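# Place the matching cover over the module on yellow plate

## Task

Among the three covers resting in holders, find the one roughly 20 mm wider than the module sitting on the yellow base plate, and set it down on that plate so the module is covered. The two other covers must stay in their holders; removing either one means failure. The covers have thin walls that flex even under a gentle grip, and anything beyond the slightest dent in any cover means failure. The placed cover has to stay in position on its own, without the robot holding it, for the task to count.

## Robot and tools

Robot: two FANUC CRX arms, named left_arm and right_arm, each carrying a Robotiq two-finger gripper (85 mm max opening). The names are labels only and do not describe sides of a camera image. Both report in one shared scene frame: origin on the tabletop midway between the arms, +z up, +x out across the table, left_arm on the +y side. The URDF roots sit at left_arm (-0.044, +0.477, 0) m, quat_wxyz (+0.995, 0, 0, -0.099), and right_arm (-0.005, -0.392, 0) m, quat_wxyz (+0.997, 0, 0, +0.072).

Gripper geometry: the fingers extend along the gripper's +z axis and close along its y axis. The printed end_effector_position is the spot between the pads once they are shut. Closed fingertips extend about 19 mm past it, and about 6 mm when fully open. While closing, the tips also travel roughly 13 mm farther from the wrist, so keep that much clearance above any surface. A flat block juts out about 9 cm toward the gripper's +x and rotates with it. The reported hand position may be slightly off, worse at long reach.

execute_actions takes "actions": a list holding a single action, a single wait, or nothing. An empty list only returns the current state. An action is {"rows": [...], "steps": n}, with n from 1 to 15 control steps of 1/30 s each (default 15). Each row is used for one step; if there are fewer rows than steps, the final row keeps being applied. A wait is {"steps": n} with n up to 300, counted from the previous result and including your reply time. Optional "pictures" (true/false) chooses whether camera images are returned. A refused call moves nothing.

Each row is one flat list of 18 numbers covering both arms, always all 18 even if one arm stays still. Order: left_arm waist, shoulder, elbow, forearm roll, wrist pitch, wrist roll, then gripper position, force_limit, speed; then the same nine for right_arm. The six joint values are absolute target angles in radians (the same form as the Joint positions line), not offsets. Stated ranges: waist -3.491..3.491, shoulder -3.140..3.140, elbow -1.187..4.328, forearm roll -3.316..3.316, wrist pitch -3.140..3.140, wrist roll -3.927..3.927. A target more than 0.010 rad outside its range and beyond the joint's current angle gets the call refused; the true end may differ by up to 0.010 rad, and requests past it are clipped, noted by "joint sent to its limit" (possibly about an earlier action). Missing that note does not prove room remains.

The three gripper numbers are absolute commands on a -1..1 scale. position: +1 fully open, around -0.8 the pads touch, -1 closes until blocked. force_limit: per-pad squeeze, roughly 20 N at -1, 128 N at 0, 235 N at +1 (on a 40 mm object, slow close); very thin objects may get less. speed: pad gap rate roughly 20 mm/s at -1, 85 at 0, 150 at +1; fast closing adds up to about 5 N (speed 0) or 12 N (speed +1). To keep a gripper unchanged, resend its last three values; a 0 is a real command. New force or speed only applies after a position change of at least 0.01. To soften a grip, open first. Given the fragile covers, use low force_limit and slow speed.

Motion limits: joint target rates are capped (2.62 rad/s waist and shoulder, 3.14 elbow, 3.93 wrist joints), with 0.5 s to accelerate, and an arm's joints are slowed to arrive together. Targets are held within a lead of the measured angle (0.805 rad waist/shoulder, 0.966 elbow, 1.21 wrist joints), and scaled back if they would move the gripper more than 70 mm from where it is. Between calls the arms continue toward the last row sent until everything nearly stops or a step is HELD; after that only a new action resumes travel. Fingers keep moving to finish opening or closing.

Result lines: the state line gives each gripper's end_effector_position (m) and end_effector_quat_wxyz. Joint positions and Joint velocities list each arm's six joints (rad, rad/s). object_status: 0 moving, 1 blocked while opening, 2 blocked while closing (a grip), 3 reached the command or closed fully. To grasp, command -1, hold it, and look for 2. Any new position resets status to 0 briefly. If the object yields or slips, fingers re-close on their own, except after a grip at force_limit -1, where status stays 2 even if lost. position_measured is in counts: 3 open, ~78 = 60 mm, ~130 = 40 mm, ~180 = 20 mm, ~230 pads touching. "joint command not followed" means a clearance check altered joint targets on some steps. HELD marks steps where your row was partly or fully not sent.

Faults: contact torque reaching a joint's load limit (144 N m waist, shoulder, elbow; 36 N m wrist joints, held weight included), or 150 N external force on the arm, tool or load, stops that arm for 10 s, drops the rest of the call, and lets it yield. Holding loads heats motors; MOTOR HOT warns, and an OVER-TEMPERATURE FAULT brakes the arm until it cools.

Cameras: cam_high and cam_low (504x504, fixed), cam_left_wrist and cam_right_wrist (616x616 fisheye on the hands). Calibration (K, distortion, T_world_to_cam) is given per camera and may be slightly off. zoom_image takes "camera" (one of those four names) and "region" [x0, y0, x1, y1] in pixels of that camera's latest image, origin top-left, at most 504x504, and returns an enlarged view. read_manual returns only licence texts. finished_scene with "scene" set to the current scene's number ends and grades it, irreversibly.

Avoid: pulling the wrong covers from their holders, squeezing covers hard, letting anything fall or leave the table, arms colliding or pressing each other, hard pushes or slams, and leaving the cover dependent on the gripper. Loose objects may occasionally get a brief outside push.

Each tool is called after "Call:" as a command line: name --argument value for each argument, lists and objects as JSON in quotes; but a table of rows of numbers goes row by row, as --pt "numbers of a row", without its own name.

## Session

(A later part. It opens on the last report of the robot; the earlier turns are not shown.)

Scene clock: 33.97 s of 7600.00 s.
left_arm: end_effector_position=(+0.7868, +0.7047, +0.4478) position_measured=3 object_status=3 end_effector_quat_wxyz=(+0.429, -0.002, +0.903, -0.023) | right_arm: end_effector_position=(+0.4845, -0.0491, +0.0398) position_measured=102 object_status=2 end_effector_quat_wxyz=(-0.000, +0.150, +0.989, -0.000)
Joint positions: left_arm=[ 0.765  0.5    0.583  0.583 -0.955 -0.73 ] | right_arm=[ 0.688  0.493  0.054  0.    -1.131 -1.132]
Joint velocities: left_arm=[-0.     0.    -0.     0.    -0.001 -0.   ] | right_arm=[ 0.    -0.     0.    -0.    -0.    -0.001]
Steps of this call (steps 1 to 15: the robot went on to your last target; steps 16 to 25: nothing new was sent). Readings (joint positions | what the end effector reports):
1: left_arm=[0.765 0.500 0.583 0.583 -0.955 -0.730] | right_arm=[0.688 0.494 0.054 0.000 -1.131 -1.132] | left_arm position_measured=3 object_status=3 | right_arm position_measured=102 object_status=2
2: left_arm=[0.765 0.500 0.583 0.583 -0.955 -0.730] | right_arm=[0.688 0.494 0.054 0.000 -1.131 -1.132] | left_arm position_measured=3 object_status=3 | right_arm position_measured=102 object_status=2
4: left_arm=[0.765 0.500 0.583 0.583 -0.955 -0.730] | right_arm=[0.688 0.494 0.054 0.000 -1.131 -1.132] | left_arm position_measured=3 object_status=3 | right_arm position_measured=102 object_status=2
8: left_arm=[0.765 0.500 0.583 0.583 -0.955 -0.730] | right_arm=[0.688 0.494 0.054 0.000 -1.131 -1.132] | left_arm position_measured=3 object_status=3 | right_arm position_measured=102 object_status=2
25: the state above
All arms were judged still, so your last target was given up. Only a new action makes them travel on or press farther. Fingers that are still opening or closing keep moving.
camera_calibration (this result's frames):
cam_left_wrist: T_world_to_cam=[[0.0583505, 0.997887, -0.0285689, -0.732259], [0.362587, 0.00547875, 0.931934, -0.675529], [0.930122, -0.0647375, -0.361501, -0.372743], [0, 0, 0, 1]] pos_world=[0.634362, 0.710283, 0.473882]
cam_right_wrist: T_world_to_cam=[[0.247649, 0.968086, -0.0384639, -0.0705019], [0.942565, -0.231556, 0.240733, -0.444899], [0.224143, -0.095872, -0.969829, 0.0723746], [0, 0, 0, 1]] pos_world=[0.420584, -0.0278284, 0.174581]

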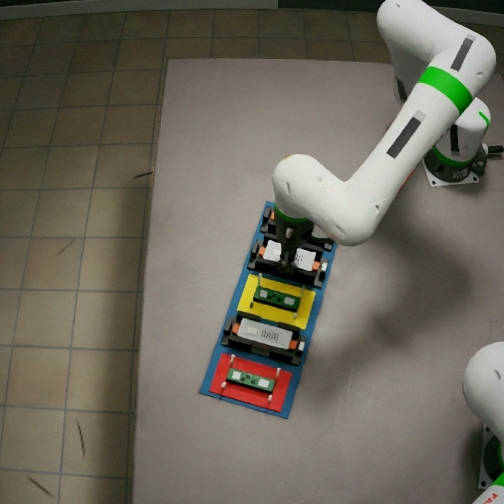

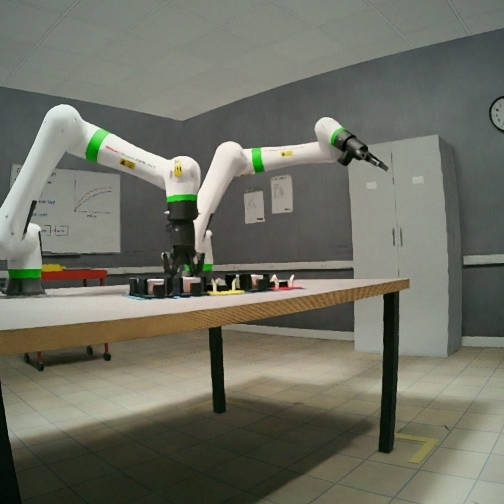

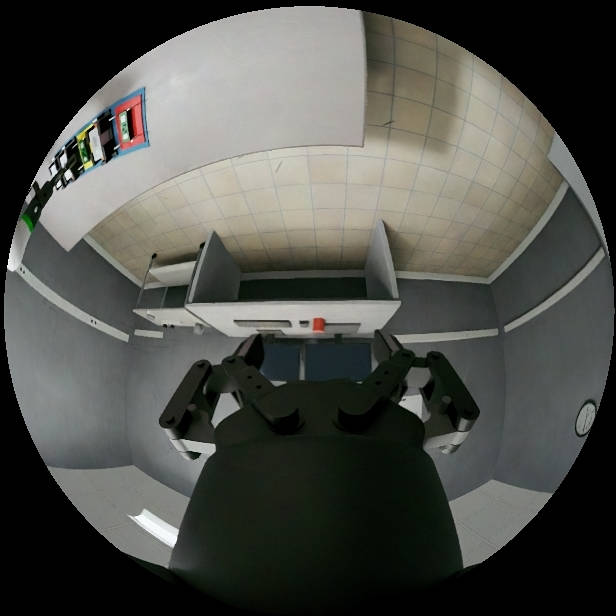

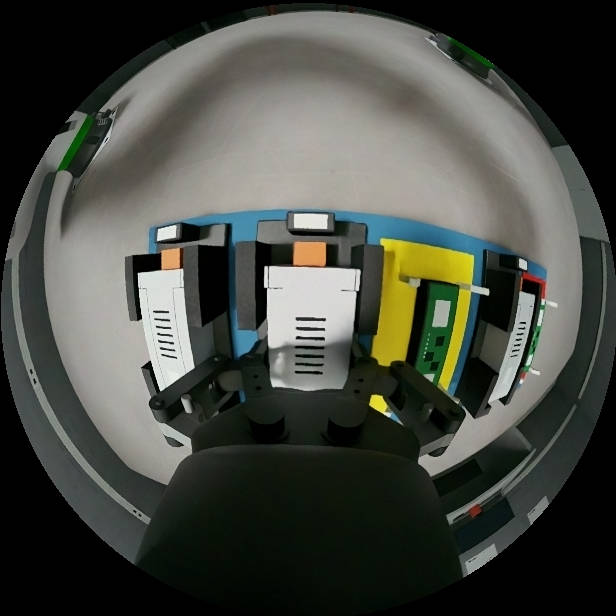

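Call:
execute_actions --actions '[{"rows":[[0.765,0.5,0.583,0.583,-0.955,-0.73,1,-1,-1,0.6858,0.491,0.0515,0,-1.131,-1.130,-1,-0.88,-1],[0.765,0.5,0.583,0.583,-0.955,-0.73,1,-1,-1,0.6858,0.491,0.0515,0,-1.131,-1.130,-1,-0.88,-1],[0.765,0.5,0.583,0.583,-0.955,-0.73,1,-1,-1,0.6858,0.491,0.0515,0,-1.131,-1.130,-1,-0.88,-1],[0.765,0.5,0.583,0.583,-0.955,-0.73,1,-1,-1,0.6858,0.491,0.0515,0,-1.131,-1.130,-1,-0.88,-1],[0.765,0.5,0.583,0.583,-0.955,-0.73,1,-1,-1,0.6858,0.491,0.0515,0,-1.131,-1.130,-1,-0.88,-1],[0.765,0.5,0.583,0.583,-0.955,-0.73,1,-1,-1,0.6858,0.491,0.0515,0,-1.131,-1.130,-1,-0.88,-1],[0.765,0.5,0.583,0.583,-0.955,-0.73,1,-1,-1,0.6858,0.482,0.0635,0,-1.152,-1.130,-1,-0.88,-1]],"steps":15}]'

Call:
zoom_image --camera "cam_right_wrist" --region '[210,200,410,400]'

Scene clock: 37.00 s of 7600.00 s.
left_arm: end_effector_position=(+0.7868, +0.7047, +0.4478) position_measured=3 object_status=3 end_effector_quat_wxyz=(+0.429, -0.002, +0.903, -0.023) | right_arm: end_effector_position=(+0.4851, -0.0504, +0.0503) position_measured=102 object_status=2 end_effector_quat_wxyz=(+0.000, +0.150, +0.989, +0.000)
Joint positions: left_arm=[ 0.765  0.5    0.583  0.583 -0.955 -0.73 ] | right_arm=[ 0.686  0.482  0.063  0.    -1.152 -1.13 ]
Joint velocities: left_arm=[ 0.001 -0.    -0.001 -0.     0.001 -0.001] | right_arm=[ 0.    -0.001  0.001 -0.001 -0.001  0.   ]
Steps of this call (steps 1 to 76: nothing new was sent; steps 77 to 91: all 15 steps of this action). Readings (joint positions | what the end effector reports):
77: left_arm=[0.765 0.500 0.583 0.583 -0.955 -0.730] | right_arm=[0.687 0.493 0.053 -0.000 -1.131 -1.132] | left_arm position_measured=3 object_status=3 | right_arm position_measured=102 object_status=2
78: left_arm=[0.765 0.500 0.583 0.583 -0.955 -0.730] | right_arm=[0.687 0.492 0.053 -0.000 -1.131 -1.131] | left_arm position_measured=3 object_status=3 | right_arm position_measured=102 object_status=2
80: left_arm=[0.765 0.500 0.583 0.583 -0.955 -0.730] | right_arm=[0.686 0.491 0.052 -0.000 -1.131 -1.130] | left_arm position_measured=3 object_status=3 | right_arm position_measured=102 object_status=2
84: left_arm=[0.765 0.500 0.583 0.583 -0.955 -0.730] | right_arm=[0.686 0.488 0.055 -0.000 -1.138 -1.130] | left_arm position_measured=3 object_status=3 | right_arm position_measured=102 object_status=2
91: the state above
camera_calibration (this result's frames):
cam_left_wrist: T_world_to_cam=[[0.0583503, 0.997887, -0.0285688, -0.732259], [0.362587, 0.00547881, 0.931934, -0.675529], [0.930122, -0.0647373, -0.361501, -0.372743], [0, 0, 0, 1]] pos_world=[0.634362, 0.710283, 0.473882]
cam_right_wrist: T_world_to_cam=[[0.247702, 0.968075, -0.0383974, -0.0690356], [0.942515, -0.231608, 0.240878, -0.448203], [0.224295, -0.0958563, -0.969795, 0.0822013], [0, 0, 0, 1]] pos_world=[0.421101, -0.0290964, 0.18503]

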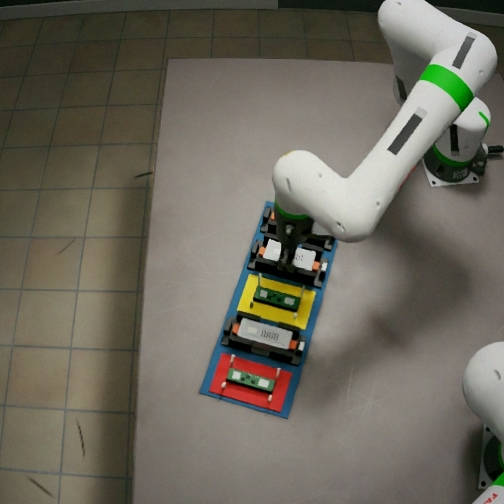

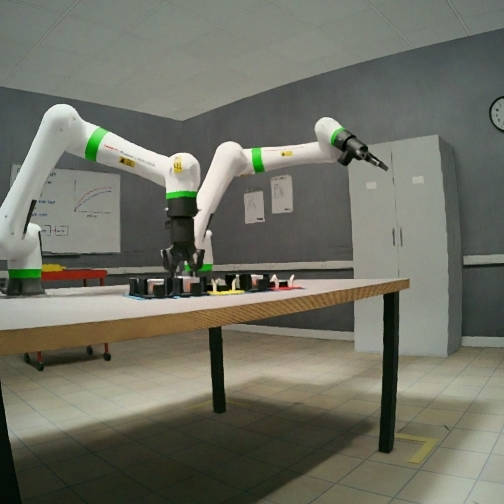

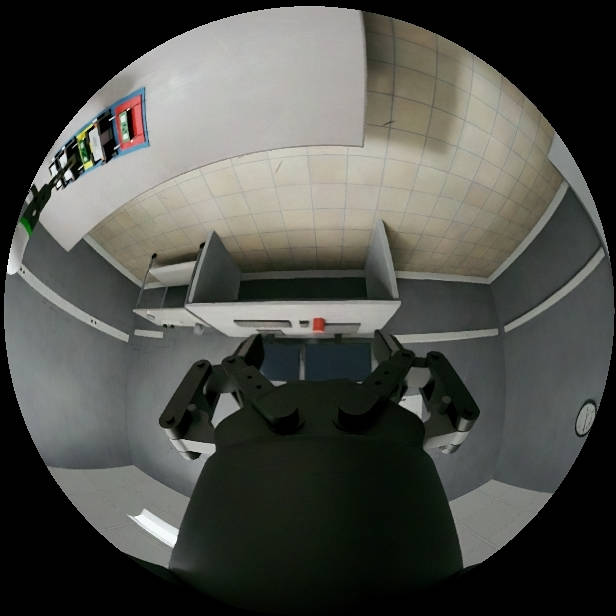

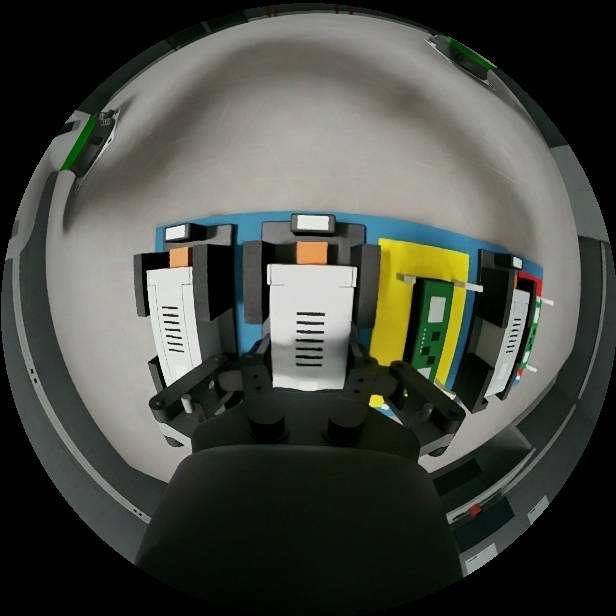

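Region (210, 200, 410, 400) of cam_right_wrist's 616x616 image, scaled by 2.520, with more detail than that image has.

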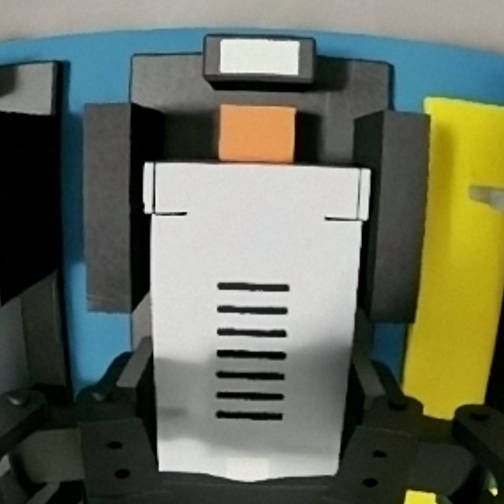

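Call:
execute_actions --actions '[{"rows":[[0.765,0.5,0.583,0.583,-0.955,-0.73,1,-1,-1,0.6858,0.482,0.0635,0,-1.152,-1.130,0.15,-0.84,0.5],[0.765,0.5,0.583,0.583,-0.955,-0.73,1,-1,-1,0.6858,0.482,0.0635,0,-1.152,-1.130,0.15,-0.84,0.5],[0.765,0.5,0.583,0.583,-0.955,-0.73,1,-1,-1,0.6858,0.482,0.0635,0,-1.152,-1.130,0.15,-0.84,0.5],[0.765,0.5,0.583,0.583,-0.955,-0.73,1,-1,-1,0.6858,0.491,0.0515,0,-1.131,-1.130,0.15,-0.84,0.5],[0.765,0.5,0.583,0.583,-0.955,-0.73,1,-1,-1,0.6858,0.491,0.0515,0,-1.131,-1.130,0.15,-0.84,0.5],[0.765,0.5,0.583,0.583,-0.955,-0.73,1,-1,-1,0.6858,0.491,0.0515,0,-1.131,-1.130,0.15,-0.84,0.5],[0.765,0.5,0.583,0.583,-0.955,-0.73,1,-1,-1,0.6858,0.491,0.0515,0,-1.131,-1.130,0.15,-0.84,0.5],[0.765,0.5,0.583,0.583,-0.955,-0.73,1,-1,-1,0.6858,0.491,0.0515,0,-1.131,-1.130,0.15,-0.84,0.5],[0.765,0.5,0.583,0.583,-0.955,-0.73,1,-1,-1,0.6858,0.491,0.0515,0,-1.131,-1.130,0.15,-0.84,0.5],[0.765,0.5,0.583,0.583,-0.955,-0.73,1,-1,-1,0.6858,0.491,0.0515,0,-1.131,-1.130,-1,-0.84,-1]],"steps":15}]' --pictures false

Call:
execute_actions --actions '[{"steps":20}]' --pictures false

Scene clock: 38.93 s of 7600.00 s.
left_arm: end_effector_position=(+0.7868, +0.7047, +0.4478) position_measured=3 object_status=3 end_effector_quat_wxyz=(+0.429, -0.002, +0.903, -0.023) | right_arm: end_effector_position=(+0.4846, -0.0505, +0.0405) position_measured=104 object_status=0 end_effector_quat_wxyz=(+0.000, +0.150, +0.989, +0.000)
Joint positions: left_arm=[ 0.765  0.5    0.583  0.583 -0.955 -0.73 ] | right_arm=[ 0.686  0.491  0.052 -0.    -1.131 -1.13 ]
Joint velocities: left_arm=[ 0.    -0.    -0.001  0.     0.     0.   ] | right_arm=[-0.     0.001 -0.    -0.001  0.     0.001]
Steps of this call (steps 1 to 15: the robot went on to your last target; steps 16 to 43: nothing new was sent; steps 44 to 58: all 15 steps of this action). Readings (joint positions | what the end effector reports):
44: left_arm=[0.765 0.500 0.583 0.583 -0.955 -0.730] | right_arm=[0.686 0.482 0.064 -0.000 -1.152 -1.130] | left_arm position_measured=3 object_status=3 | right_arm position_measured=102 object_status=0
45: left_arm=[0.765 0.500 0.583 0.583 -0.955 -0.730] | right_arm=[0.686 0.482 0.064 -0.000 -1.152 -1.130] | left_arm position_measured=3 object_status=3 | right_arm position_measured=103 object_status=0
47: left_arm=[0.765 0.500 0.583 0.583 -0.955 -0.730] | right_arm=[0.686 0.482 0.063 -0.000 -1.151 -1.130] | left_arm position_measured=3 object_status=3 | right_arm position_measured=104 object_status=0
51: left_arm=[0.765 0.500 0.583 0.583 -0.955 -0.730] | right_arm=[0.686 0.490 0.052 -0.000 -1.132 -1.130] | left_arm position_measured=3 object_status=3 | right_arm position_measured=104 object_status=2
58: the state above

Scene clock: 39.60 s of 7600.00 s.
left_arm: end_effector_position=(+0.7868, +0.7047, +0.4478) position_measured=3 object_status=3 end_effector_quat_wxyz=(+0.429, -0.002, +0.903, -0.023) | right_arm: end_effector_position=(+0.4847, -0.0506, +0.0404) position_measured=104 object_status=2 end_effector_quat_wxyz=(+0.000, +0.150, +0.989, +0.000)
Joint positions: left_arm=[ 0.765  0.5    0.583  0.583 -0.955 -0.73 ] | right_arm=[ 0.686  0.491  0.051 -0.    -1.131 -1.13 ]
Joint velocities: left_arm=[ 0.     0.     0.001 -0.     0.001 -0.   ] | right_arm=[-0.     0.    -0.    -0.     0.     0.001]
Steps of this call (steps 1 to 15: the robot went on to your last target; steps 16 to 20: nothing new was sent). Readings (joint positions | what the end effector reports):
1: left_arm=[0.765 0.500 0.583 0.583 -0.955 -0.730] | right_arm=[0.686 0.491 0.052 -0.000 -1.131 -1.130] | left_arm position_measured=3 object_status=3 | right_arm position_measured=104 object_status=0
2: left_arm=[0.765 0.500 0.583 0.583 -0.955 -0.730] | right_arm=[0.686 0.491 0.052 -0.000 -1.131 -1.130] | left_arm position_measured=3 object_status=3 | right_arm position_measured=104 object_status=0
4: left_arm=[0.765 0.500 0.583 0.583 -0.955 -0.730] | right_arm=[0.686 0.491 0.052 -0.000 -1.131 -1.130] | left_arm position_measured=3 object_status=3 | right_arm position_measured=104 object_status=2
8: left_arm=[0.765 0.500 0.583 0.583 -0.955 -0.730] | right_arm=[0.686 0.491 0.051 -0.000 -1.131 -1.130] | left_arm position_measured=3 object_status=3 | right_arm position_measured=104 object_status=2
20: the state above
All arms were judged still, so your last target was given up. Only a new action makes them travel on or press farther. Fingers that are still opening or closing keep moving.

Call:
execute_actions --actions '[{"rows":[[0.765,0.5,0.583,0.583,-0.955,-0.73,1,-1,-1,0.6858,0.4865,0.0575,0,-1.142,-1.130,-1,-0.84,-1],[0.765,0.5,0.583,0.583,-0.955,-0.73,1,-1,-1,0.6858,0.4865,0.0575,0,-1.142,-1.130,-1,-0.84,-1],[0.765,0.5,0.583,0.583,-0.955,-0.73,1,-1,-1,0.6858,0.4865,0.0575,0,-1.142,-1.130,-1,-0.84,-1],[0.765,0.5,0.583,0.583,-0.955,-0.73,1,-1,-1,0.6858,0.4865,0.0575,0,-1.142,-1.130,-1,-0.84,-1],[0.765,0.5,0.583,0.583,-0.955,-0.73,1,-1,-1,0.6858,0.482,0.0635,0,-1.152,-1.130,-1,-0.84,-1]],"steps":15}]'

Call:
zoom_image --camera "cam_right_wrist" --region '[210,200,410,400]'

Scene clock: 41.80 s of 7600.00 s.
left_arm: end_effector_position=(+0.7868, +0.7047, +0.4478) position_measured=3 object_status=3 end_effector_quat_wxyz=(+0.429, -0.002, +0.903, -0.023) | right_arm: end_effector_position=(+0.4850, -0.0503, +0.0503) position_measured=104 object_status=2 end_effector_quat_wxyz=(+0.000, +0.150, +0.989, +0.000)
Joint positions: left_arm=[ 0.765  0.5    0.583  0.583 -0.955 -0.73 ] | right_arm=[ 0.686  0.482  0.063 -0.    -1.152 -1.13 ]
Joint velocities: left_arm=[ 0.    -0.     0.001  0.    -0.    -0.   ] | right_arm=[-0.001 -0.    -0.     0.    -0.001 -0.   ]
Steps of this call (steps 1 to 51: nothing new was sent; steps 52 to 66: all 15 steps of this action). Readings (joint positions | what the end effector reports):
52: left_arm=[0.765 0.500 0.583 0.583 -0.955 -0.730] | right_arm=[0.686 0.491 0.052 -0.000 -1.132 -1.130] | left_arm position_measured=3 object_status=3 | right_arm position_measured=104 object_status=2
53: left_arm=[0.765 0.500 0.583 0.583 -0.955 -0.730] | right_arm=[0.686 0.490 0.053 -0.000 -1.136 -1.130] | left_arm position_measured=3 object_status=3 | right_arm position_measured=104 object_status=2
55: left_arm=[0.765 0.500 0.583 0.583 -0.955 -0.730] | right_arm=[0.686 0.488 0.056 -0.000 -1.141 -1.130] | left_arm position_measured=3 object_status=3 | right_arm position_measured=104 object_status=2
59: left_arm=[0.765 0.500 0.583 0.583 -0.955 -0.730] | right_arm=[0.686 0.483 0.063 -0.000 -1.151 -1.130] | left_arm position_measured=3 object_status=3 | right_arm position_measured=104 object_status=2
66: the state above
camera_calibration (this result's frames):
cam_left_wrist: T_world_to_cam=[[0.0583504, 0.997887, -0.0285689, -0.732259], [0.362587, 0.00547881, 0.931934, -0.675529], [0.930121, -0.0647375, -0.361501, -0.372743], [0, 0, 0, 1]] pos_world=[0.634362, 0.710283, 0.473882]
cam_right_wrist: T_world_to_cam=[[0.247762, 0.968066, -0.038244, -0.0691277], [0.942517, -0.231711, 0.240774, -0.448169], [0.224224, -0.0957003, -0.969827, 0.0822665], [0, 0, 0, 1]] pos_world=[0.421088, -0.0290527, 0.185048]

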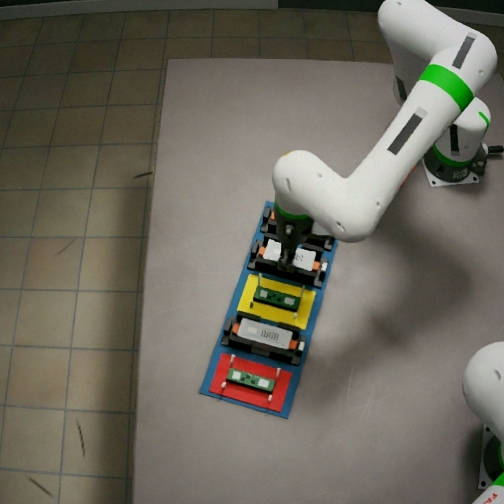

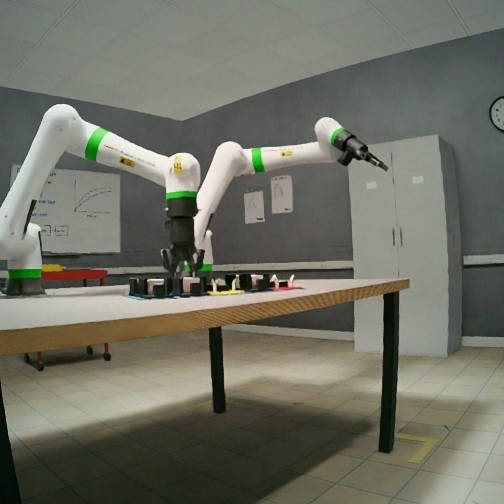

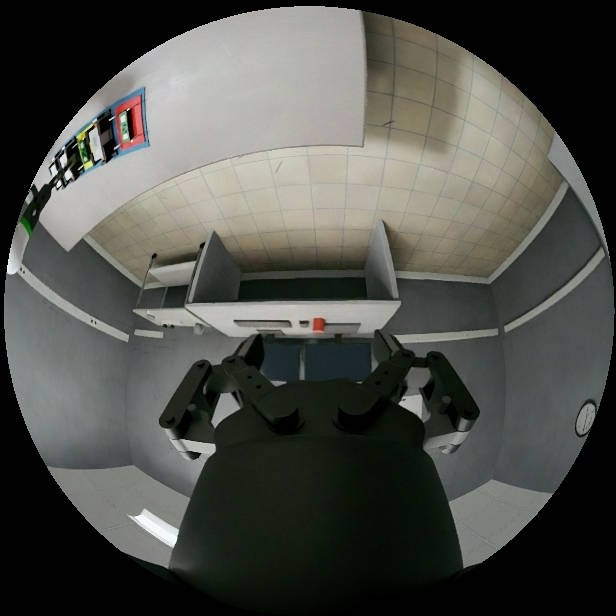

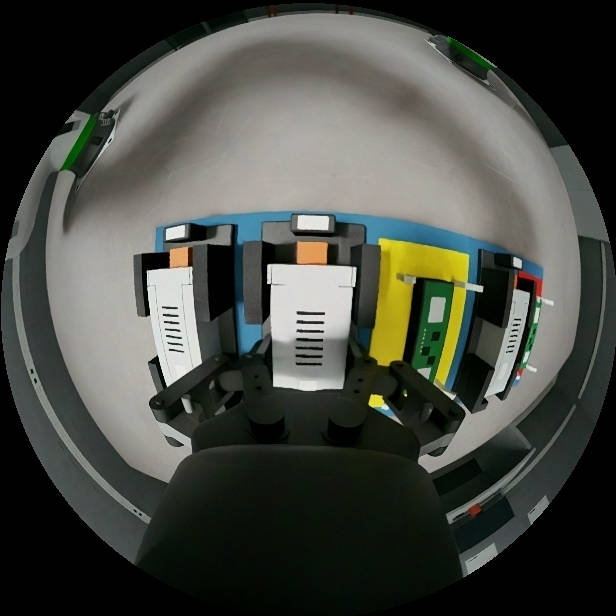

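Region (210, 200, 410, 400) of cam_right_wrist's 616x616 image, scaled by 2.520, with more detail than that image has.

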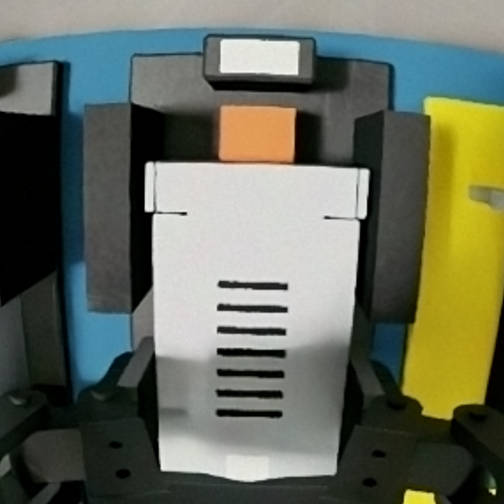

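Call:
execute_actions --actions '[{"rows":[[0.765,0.5,0.583,0.583,-0.955,-0.73,1,-1,-1,0.6858,0.485,0.0595,0,-1.145,-1.130,0.3,-0.8,0.5],[0.765,0.5,0.583,0.583,-0.955,-0.73,1,-1,-1,0.6858,0.485,0.0595,0,-1.145,-1.130,0.3,-0.8,0.5],[0.765,0.5,0.583,0.583,-0.955,-0.73,1,-1,-1,0.6858,0.485,0.0595,0,-1.145,-1.130,0.3,-0.8,0.5],[0.765,0.5,0.583,0.583,-0.955,-0.73,1,-1,-1,0.6858,0.485,0.0595,0,-1.145,-1.130,0.3,-0.8,0.5],[0.765,0.5,0.583,0.583,-0.955,-0.73,1,-1,-1,0.6858,0.485,0.0595,0,-1.145,-1.130,0.3,-0.8,0.5],[0.765,0.5,0.583,0.583,-0.955,-0.73,1,-1,-1,0.6858,0.485,0.0595,0,-1.145,-1.130,0.3,-0.8,0.5],[0.765,0.5,0.583,0.583,-0.955,-0.73,1,-1,-1,0.6858,0.485,0.0595,0,-1.145,-1.130,-1,-0.8,-1]],"steps":15}]' --pictures false

Call:
execute_actions --actions '[{"steps":30}]' --pictures false

Scene clock: 44.80 s of 7600.00 s.
left_arm: end_effector_position=(+0.7868, +0.7047, +0.4478) position_measured=3 object_status=3 end_effector_quat_wxyz=(+0.429, -0.002, +0.903, -0.023) | right_arm: end_effector_position=(+0.4849, -0.0503, +0.0471) position_measured=101 object_status=0 end_effector_quat_wxyz=(+0.000, +0.150, +0.989, +0.000)
Joint positions: left_arm=[ 0.765  0.5    0.583  0.583 -0.955 -0.73 ] | right_arm=[ 0.686  0.485  0.059  0.    -1.145 -1.13 ]
Joint velocities: left_arm=[-0.001  0.     0.001  0.    -0.     0.   ] | right_arm=[-0.     0.    -0.     0.     0.    -0.001]
Steps of this call (steps 1 to 15: the robot went on to your last target; steps 16 to 75: nothing new was sent; steps 76 to 90: all 15 steps of this action). Readings (joint positions | what the end effector reports):
76: left_arm=[0.765 0.500 0.583 0.583 -0.955 -0.730] | right_arm=[0.686 0.482 0.063 0.000 -1.152 -1.130] | left_arm position_measured=3 object_status=3 | right_arm position_measured=104 object_status=0
77: left_arm=[0.765 0.500 0.583 0.583 -0.955 -0.730] | right_arm=[0.686 0.483 0.062 0.000 -1.149 -1.130] | left_arm position_measured=3 object_status=3 | right_arm position_measured=102 object_status=0
79: left_arm=[0.765 0.500 0.583 0.583 -0.955 -0.730] | right_arm=[0.686 0.484 0.060 0.000 -1.146 -1.130] | left_arm position_measured=3 object_status=3 | right_arm position_measured=94 object_status=0
83: left_arm=[0.765 0.500 0.583 0.583 -0.955 -0.730] | right_arm=[0.686 0.485 0.060 0.000 -1.145 -1.130] | left_arm position_measured=3 object_status=3 | right_arm position_measured=92 object_status=0
90: the state above

Scene clock: 45.80 s of 7600.00 s.
left_arm: end_effector_position=(+0.7868, +0.7047, +0.4478) position_measured=3 object_status=3 end_effector_quat_wxyz=(+0.429, -0.002, +0.903, -0.023) | right_arm: end_effector_position=(+0.4849, -0.0503, +0.0470) position_measured=104 object_status=2 end_effector_quat_wxyz=(+0.000, +0.150, +0.989, +0.000)
Joint positions: left_arm=[ 0.765  0.5    0.583  0.583 -0.955 -0.73 ] | right_arm=[ 0.686  0.485  0.059 -0.    -1.145 -1.13 ]
Joint velocities: left_arm=[-0.     0.    -0.    -0.001 -0.     0.   ] | right_arm=[-0.    -0.     0.    -0.001 -0.     0.   ]
Steps of this call (steps 1 to 15: the robot went on to your last target; steps 16 to 30: nothing new was sent). Readings (joint positions | what the end effector reports):
1: left_arm=[0.765 0.500 0.583 0.583 -0.955 -0.730] | right_arm=[0.686 0.485 0.059 0.000 -1.145 -1.130] | left_arm position_measured=3 object_status=3 | right_arm position_measured=102 object_status=0
2: left_arm=[0.765 0.500 0.583 0.583 -0.955 -0.730] | right_arm=[0.686 0.485 0.059 0.000 -1.145 -1.130] | left_arm position_measured=3 object_status=3 | right_arm position_measured=103 object_status=0
4: left_arm=[0.765 0.500 0.583 0.583 -0.955 -0.730] | right_arm=[0.686 0.485 0.059 0.000 -1.145 -1.130] | left_arm position_measured=3 object_status=3 | right_arm position_measured=104 object_status=0
8: left_arm=[0.765 0.500 0.583 0.583 -0.955 -0.730] | right_arm=[0.686 0.485 0.059 0.000 -1.145 -1.130] | left_arm position_measured=3 object_status=3 | right_arm position_measured=104 object_status=2
30: the state above
All arms were judged still, so your last target was given up. Only a new action makes them travel on or press farther. Fingers that are still opening or closing keep moving.

Lift 10 mm.

Call:
execute_actions --actions '[{"rows":[[0.765,0.5,0.583,0.583,-0.955,-0.73,1,-1,-1,0.6858,0.4805,0.0655,0,-1.156,-1.130,-1,-0.8,-1],[0.765,0.5,0.583,0.583,-0.955,-0.73,1,-1,-1,0.6858,0.4805,0.0655,0,-1.156,-1.130,-1,-0.8,-1],[0.765,0.5,0.583,0.583,-0.955,-0.73,1,-1,-1,0.6858,0.4805,0.0655,0,-1.156,-1.130,-1,-0.8,-1],[0.765,0.5,0.583,0.583,-0.955,-0.73,1,-1,-1,0.6858,0.4805,0.0655,0,-1.156,-1.130,-1,-0.8,-1],[0.765,0.5,0.583,0.583,-0.955,-0.73,1,-1,-1,0.6858,0.476,0.0715,0,-1.166,-1.130,-1,-0.8,-1]],"steps":15}]'

Call:
zoom_image --camera "cam_right_wrist" --region '[210,200,410,400]'

Scene clock: 47.33 s of 7600.00 s.
left_arm: end_effector_position=(+0.7868, +0.7047, +0.4478) position_measured=3 object_status=3 end_effector_quat_wxyz=(+0.429, -0.002, +0.903, -0.023) | right_arm: end_effector_position=(+0.4851, -0.0501, +0.0570) position_measured=104 object_status=2 end_effector_quat_wxyz=(+0.000, +0.150, +0.989, +0.000)
Joint positions: left_arm=[ 0.765  0.5    0.583  0.583 -0.955 -0.73 ] | right_arm=[ 0.686  0.476  0.071 -0.    -1.166 -1.13 ]
Joint velocities: left_arm=[-0.001 -0.    -0.001  0.001  0.    -0.   ] | right_arm=[ 0.    -0.001  0.    -0.001 -0.    -0.001]
Steps of this call (steps 1 to 31: nothing new was sent; steps 32 to 46: all 15 steps of this action). Readings (joint positions | what the end effector reports):
32: left_arm=[0.765 0.500 0.583 0.583 -0.955 -0.730] | right_arm=[0.686 0.485 0.060 -0.000 -1.146 -1.130] | left_arm position_measured=3 object_status=3 | right_arm position_measured=104 object_status=2
33: left_arm=[0.765 0.500 0.583 0.583 -0.955 -0.730] | right_arm=[0.686 0.484 0.062 -0.000 -1.150 -1.130] | left_arm position_measured=3 object_status=3 | right_arm position_measured=104 object_status=2
35: left_arm=[0.765 0.500 0.583 0.583 -0.955 -0.730] | right_arm=[0.686 0.482 0.065 -0.000 -1.155 -1.130] | left_arm position_measured=3 object_status=3 | right_arm position_measured=104 object_status=2
39: left_arm=[0.765 0.500 0.583 0.583 -0.955 -0.730] | right_arm=[0.686 0.477 0.071 -0.000 -1.165 -1.130] | left_arm position_measured=3 object_status=3 | right_arm position_measured=104 object_status=2
46: the state above
camera_calibration (this result's frames):
cam_left_wrist: T_world_to_cam=[[0.0583505, 0.997887, -0.0285688, -0.732259], [0.362587, 0.00547866, 0.931934, -0.675529], [0.930122, -0.0647375, -0.361501, -0.372743], [0, 0, 0, 1]] pos_world=[0.634362, 0.710283, 0.473882]
cam_right_wrist: T_world_to_cam=[[0.247575, 0.968112, -0.038276, -0.06903], [0.942552, -0.231517, 0.240822, -0.449832], [0.224281, -0.0956986, -0.969814, 0.088704], [0, 0, 0, 1]] pos_world=[0.421185, -0.0288261, 0.191714]

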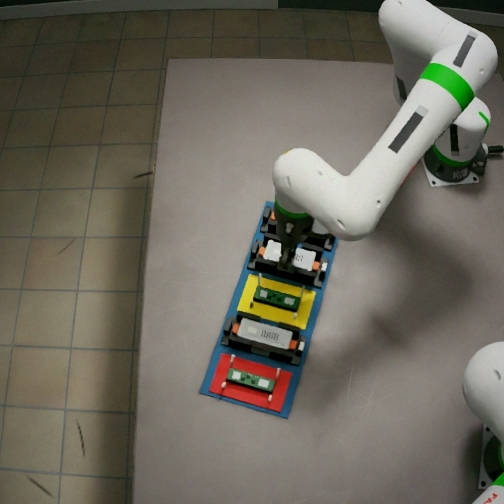

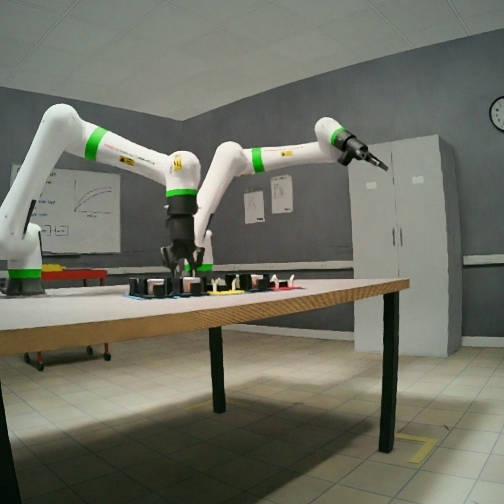

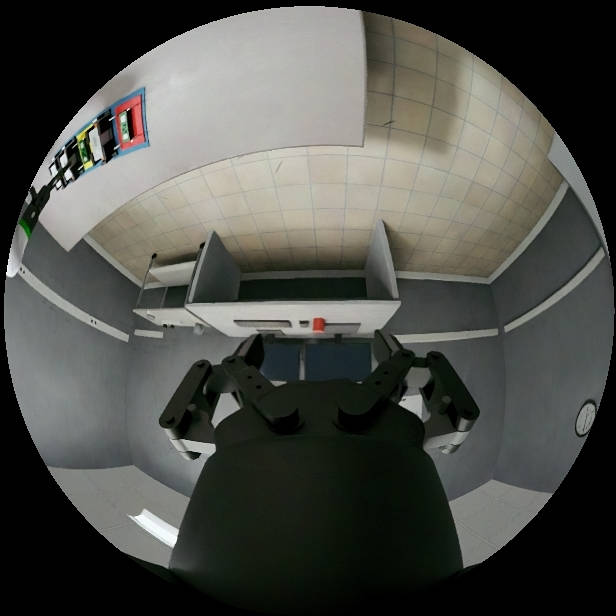

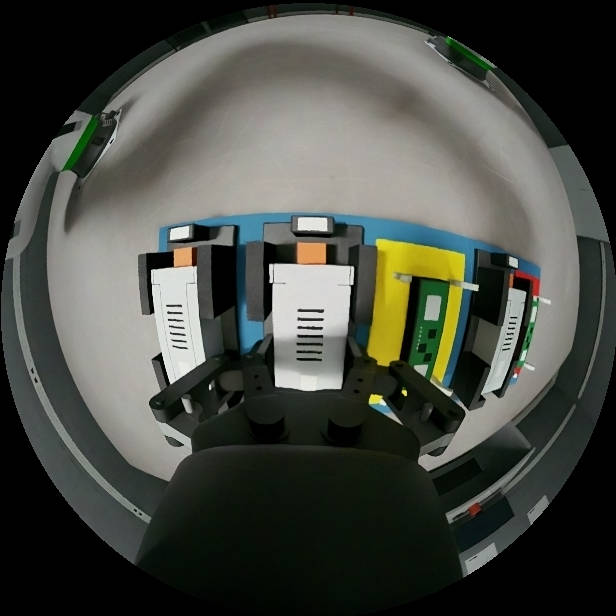

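Region (210, 200, 410, 400) of cam_right_wrist's 616x616 image, scaled by 2.520, with more detail than that image has.

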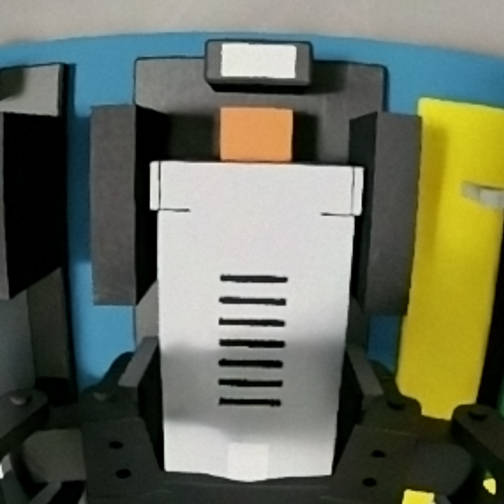

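Call:
execute_actions --actions '[{"rows":[[0.765,0.5,0.583,0.583,-0.955,-0.73,1,-1,-1,0.6858,0.476,0.0715,0,-1.166,-1.130,0.3,-0.8,0.5],[0.765,0.5,0.583,0.583,-0.955,-0.73,1,-1,-1,0.6858,0.476,0.0715,0,-1.166,-1.130,0.3,-0.8,0.5],[0.765,0.5,0.583,0.583,-0.955,-0.73,1,-1,-1,0.6858,0.476,0.0715,0,-1.166,-1.130,0.3,-0.8,0.5],[0.765,0.5,0.583,0.583,-0.955,-0.73,1,-1,-1,0.6858,0.494,0.0475,0,-1.124,-1.130,0.3,-0.8,0.5],[0.765,0.5,0.583,0.583,-0.955,-0.73,1,-1,-1,0.6858,0.494,0.0475,0,-1.124,-1.130,0.3,-0.8,0.5],[0.765,0.5,0.583,0.583,-0.955,-0.73,1,-1,-1,0.6858,0.494,0.0475,0,-1.124,-1.130,0.3,-0.8,0.5],[0.765,0.5,0.583,0.583,-0.955,-0.73,1,-1,-1,0.6858,0.494,0.0475,0,-1.124,-1.130,0.3,-0.8,0.5],[0.765,0.5,0.583,0.583,-0.955,-0.73,1,-1,-1,0.6858,0.494,0.0475,0,-1.124,-1.130,0.3,-0.8,0.5],[0.765,0.5,0.583,0.583,-0.955,-0.73,1,-1,-1,0.6858,0.494,0.0475,0,-1.124,-1.130,0.3,-0.8,0.5],[0.765,0.5,0.583,0.583,-0.955,-0.73,1,-1,-1,0.6858,0.494,0.0475,0,-1.124,-1.130,-1,-0.8,-1]],"steps":15}]' --pictures false

Call:
execute_actions --actions '[{"steps":25}]' --pictures false

Call:
execute_actions --actions '[{"rows":[[0.765,0.5,0.583,0.583,-0.955,-0.73,1,-1,-1,0.6858,0.4895,0.0535,0,-1.135,-1.130,-1,-0.8,-1],[0.765,0.5,0.583,0.583,-0.955,-0.73,1,-1,-1,0.6858,0.4895,0.0535,0,-1.135,-1.130,-1,-0.8,-1],[0.765,0.5,0.583,0.583,-0.955,-0.73,1,-1,-1,0.6858,0.4895,0.0535,0,-1.135,-1.130,-1,-0.8,-1],[0.765,0.5,0.583,0.583,-0.955,-0.73,1,-1,-1,0.6858,0.4895,0.0535,0,-1.135,-1.130,-1,-0.8,-1],[0.765,0.5,0.583,0.583,-0.955,-0.73,1,-1,-1,0.6858,0.485,0.0595,0,-1.145,-1.130,-1,-0.8,-1]],"steps":15}]'

Call:
zoom_image --camera "cam_right_wrist" --region '[210,200,410,400]'

Scene clock: 51.97 s of 7600.00 s.
left_arm: end_effector_position=(+0.7868, +0.7047, +0.4478) position_measured=3 object_status=3 end_effector_quat_wxyz=(+0.429, -0.002, +0.903, -0.023) | right_arm: end_effector_position=(+0.4846, -0.0507, +0.0373) position_measured=96 object_status=0 end_effector_quat_wxyz=(+0.000, +0.150, +0.989, +0.000)
Joint positions: left_arm=[ 0.765  0.5    0.583  0.583 -0.955 -0.73 ] | right_arm=[ 0.686  0.494  0.048  0.    -1.124 -1.13 ]
Joint velocities: left_arm=[ 0.    -0.    -0.     0.001  0.     0.   ] | right_arm=[-0.001  0.    -0.001 -0.001 -0.     0.001]
Steps of this call (steps 1 to 15: the robot went on to your last target; steps 16 to 90: nothing new was sent; then 1.13 s passed at rest; steps 91 to 105: all 15 steps of this action). Readings (joint positions | what the end effector reports):
91: left_arm=[0.765 0.500 0.583 0.583 -0.955 -0.730] | right_arm=[0.686 0.476 0.072 0.000 -1.166 -1.130] | left_arm position_measured=3 object_status=3 | right_arm position_measured=104 object_status=0
92: left_arm=[0.765 0.500 0.583 0.583 -0.955 -0.730] | right_arm=[0.686 0.476 0.072 0.000 -1.166 -1.130] | left_arm position_measured=3 object_status=3 | right_arm position_measured=103 object_status=0
94: left_arm=[0.765 0.500 0.583 0.583 -0.955 -0.730] | right_arm=[0.686 0.476 0.071 0.000 -1.165 -1.130] | left_arm position_measured=3 object_status=3 | right_arm position_measured=94 object_status=0
98: left_arm=[0.765 0.500 0.583 0.583 -0.955 -0.730] | right_arm=[0.686 0.493 0.049 0.000 -1.127 -1.130] | left_arm position_measured=3 object_status=3 | right_arm position_measured=91 object_status=0
105: the state above

Scene clock: 52.80 s of 7600.00 s.
left_arm: end_effector_position=(+0.7868, +0.7047, +0.4478) position_measured=3 object_status=3 end_effector_quat_wxyz=(+0.429, -0.002, +0.903, -0.023) | right_arm: end_effector_position=(+0.4845, -0.0508, +0.0371) position_measured=104 object_status=2 end_effector_quat_wxyz=(+0.000, +0.150, +0.989, +0.000)
Joint positions: left_arm=[ 0.765  0.5    0.583  0.583 -0.955 -0.73 ] | right_arm=[ 0.686  0.494  0.047  0.    -1.124 -1.13 ]
Joint velocities: left_arm=[ 0.     0.    -0.    -0.001 -0.001  0.   ] | right_arm=[-0.001  0.    -0.    -0.    -0.    -0.   ]
Steps of this call (steps 1 to 15: the robot went on to your last target; steps 16 to 25: nothing new was sent). Readings (joint positions | what the end effector reports):
1: left_arm=[0.765 0.500 0.583 0.583 -0.955 -0.730] | right_arm=[0.686 0.494 0.048 0.000 -1.124 -1.130] | left_arm position_measured=3 object_status=3 | right_arm position_measured=98 object_status=0
2: left_arm=[0.765 0.500 0.583 0.583 -0.955 -0.730] | right_arm=[0.686 0.494 0.048 0.000 -1.124 -1.130] | left_arm position_measured=3 object_status=3 | right_arm position_measured=99 object_status=0
4: left_arm=[0.765 0.500 0.583 0.583 -0.955 -0.730] | right_arm=[0.686 0.494 0.048 0.000 -1.124 -1.130] | left_arm position_measured=3 object_status=3 | right_arm position_measured=102 object_status=0
8: left_arm=[0.765 0.500 0.583 0.583 -0.955 -0.730] | right_arm=[0.686 0.494 0.048 0.000 -1.124 -1.130] | left_arm position_measured=3 object_status=3 | right_arm position_measured=104 object_status=0
25: the state above
All arms were judged still, so your last target was given up. Only a new action makes them travel on or press farther. Fingers that are still opening or closing keep moving.

Scene clock: 53.30 s of 7600.00 s.
left_arm: end_effector_position=(+0.7868, +0.7047, +0.4478) position_measured=3 object_status=3 end_effector_quat_wxyz=(+0.429, -0.002, +0.903, -0.023) | right_arm: end_effector_position=(+0.4849, -0.0504, +0.0470) position_measured=104 object_status=2 end_effector_quat_wxyz=(+0.000, +0.150, +0.989, +0.000)
Joint positions: left_arm=[ 0.765  0.5    0.583  0.583 -0.955 -0.73 ] | right_arm=[ 0.686  0.485  0.059 -0.    -1.145 -1.13 ]
Joint velocities: left_arm=[ 0.001 -0.     0.001  0.001  0.002 -0.   ] | right_arm=[-0.    -0.001  0.     0.001 -0.     0.001]
Steps of this call (steps 1 to 15: all 15 steps of this action). Readings (joint positions | what the end effector reports):
1: left_arm=[0.765 0.500 0.583 0.583 -0.955 -0.730] | right_arm=[0.686 0.494 0.048 0.000 -1.125 -1.130] | left_arm position_measured=3 object_status=3 | right_arm position_measured=104 object_status=2
2: left_arm=[0.765 0.500 0.583 0.583 -0.955 -0.730] | right_arm=[0.686 0.493 0.049 -0.000 -1.129 -1.130] | left_arm position_measured=3 object_status=3 | right_arm position_measured=104 object_status=2
4: left_arm=[0.765 0.500 0.583 0.583 -0.955 -0.730] | right_arm=[0.686 0.491 0.053 -0.000 -1.134 -1.130] | left_arm position_measured=3 object_status=3 | right_arm position_measured=104 object_status=2
8: left_arm=[0.765 0.500 0.583 0.583 -0.955 -0.730] | right_arm=[0.686 0.486 0.059 -0.000 -1.144 -1.130] | left_arm position_measured=3 object_status=3 | right_arm position_measured=104 object_status=2
15: the state above
camera_calibration (this result's frames):
cam_left_wrist: T_world_to_cam=[[0.0583505, 0.997887, -0.0285689, -0.732259], [0.362587, 0.00547878, 0.931934, -0.675529], [0.930122, -0.0647375, -0.361501, -0.372743], [0, 0, 0, 1]] pos_world=[0.634362, 0.710283, 0.473882]
cam_right_wrist: T_world_to_cam=[[0.247543, 0.96812, -0.0382953, -0.0690769], [0.942563, -0.231482, 0.240813, -0.447243], [0.224271, -0.0957072, -0.969816, 0.0790673], [0, 0, 0, 1]] pos_world=[0.420922, -0.0290868, 0.181737]

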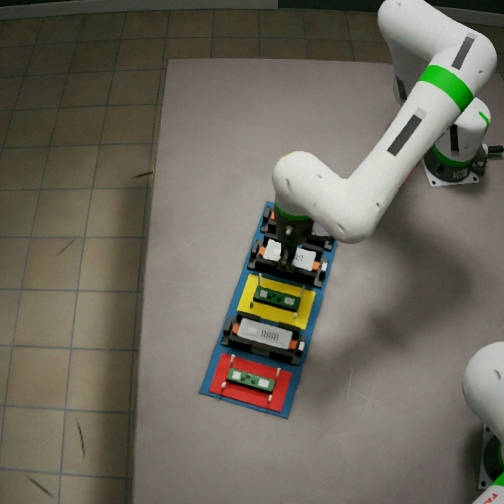

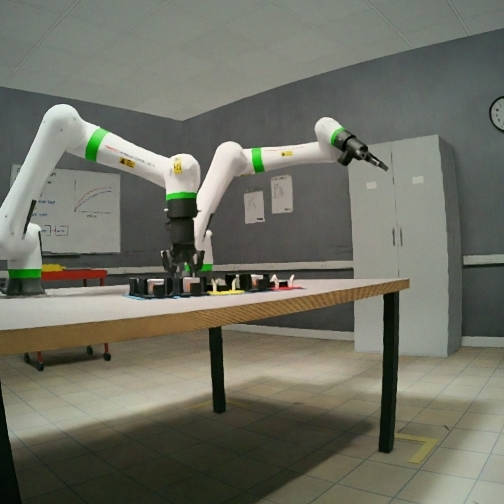

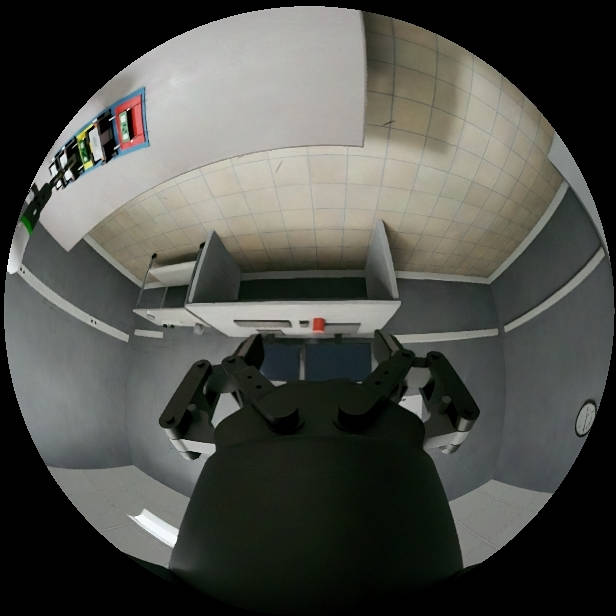

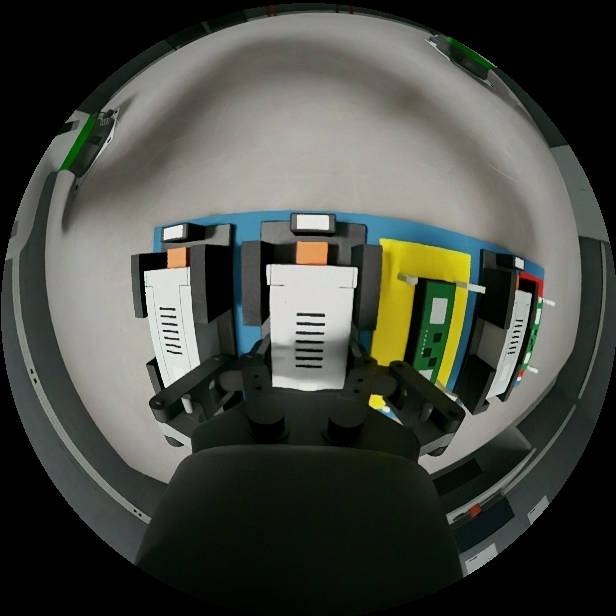

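Region (210, 200, 410, 400) of cam_right_wrist's 616x616 image, scaled by 2.520, with more detail than that image has.

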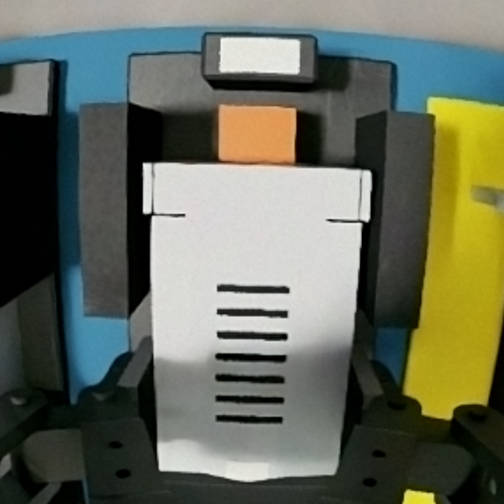

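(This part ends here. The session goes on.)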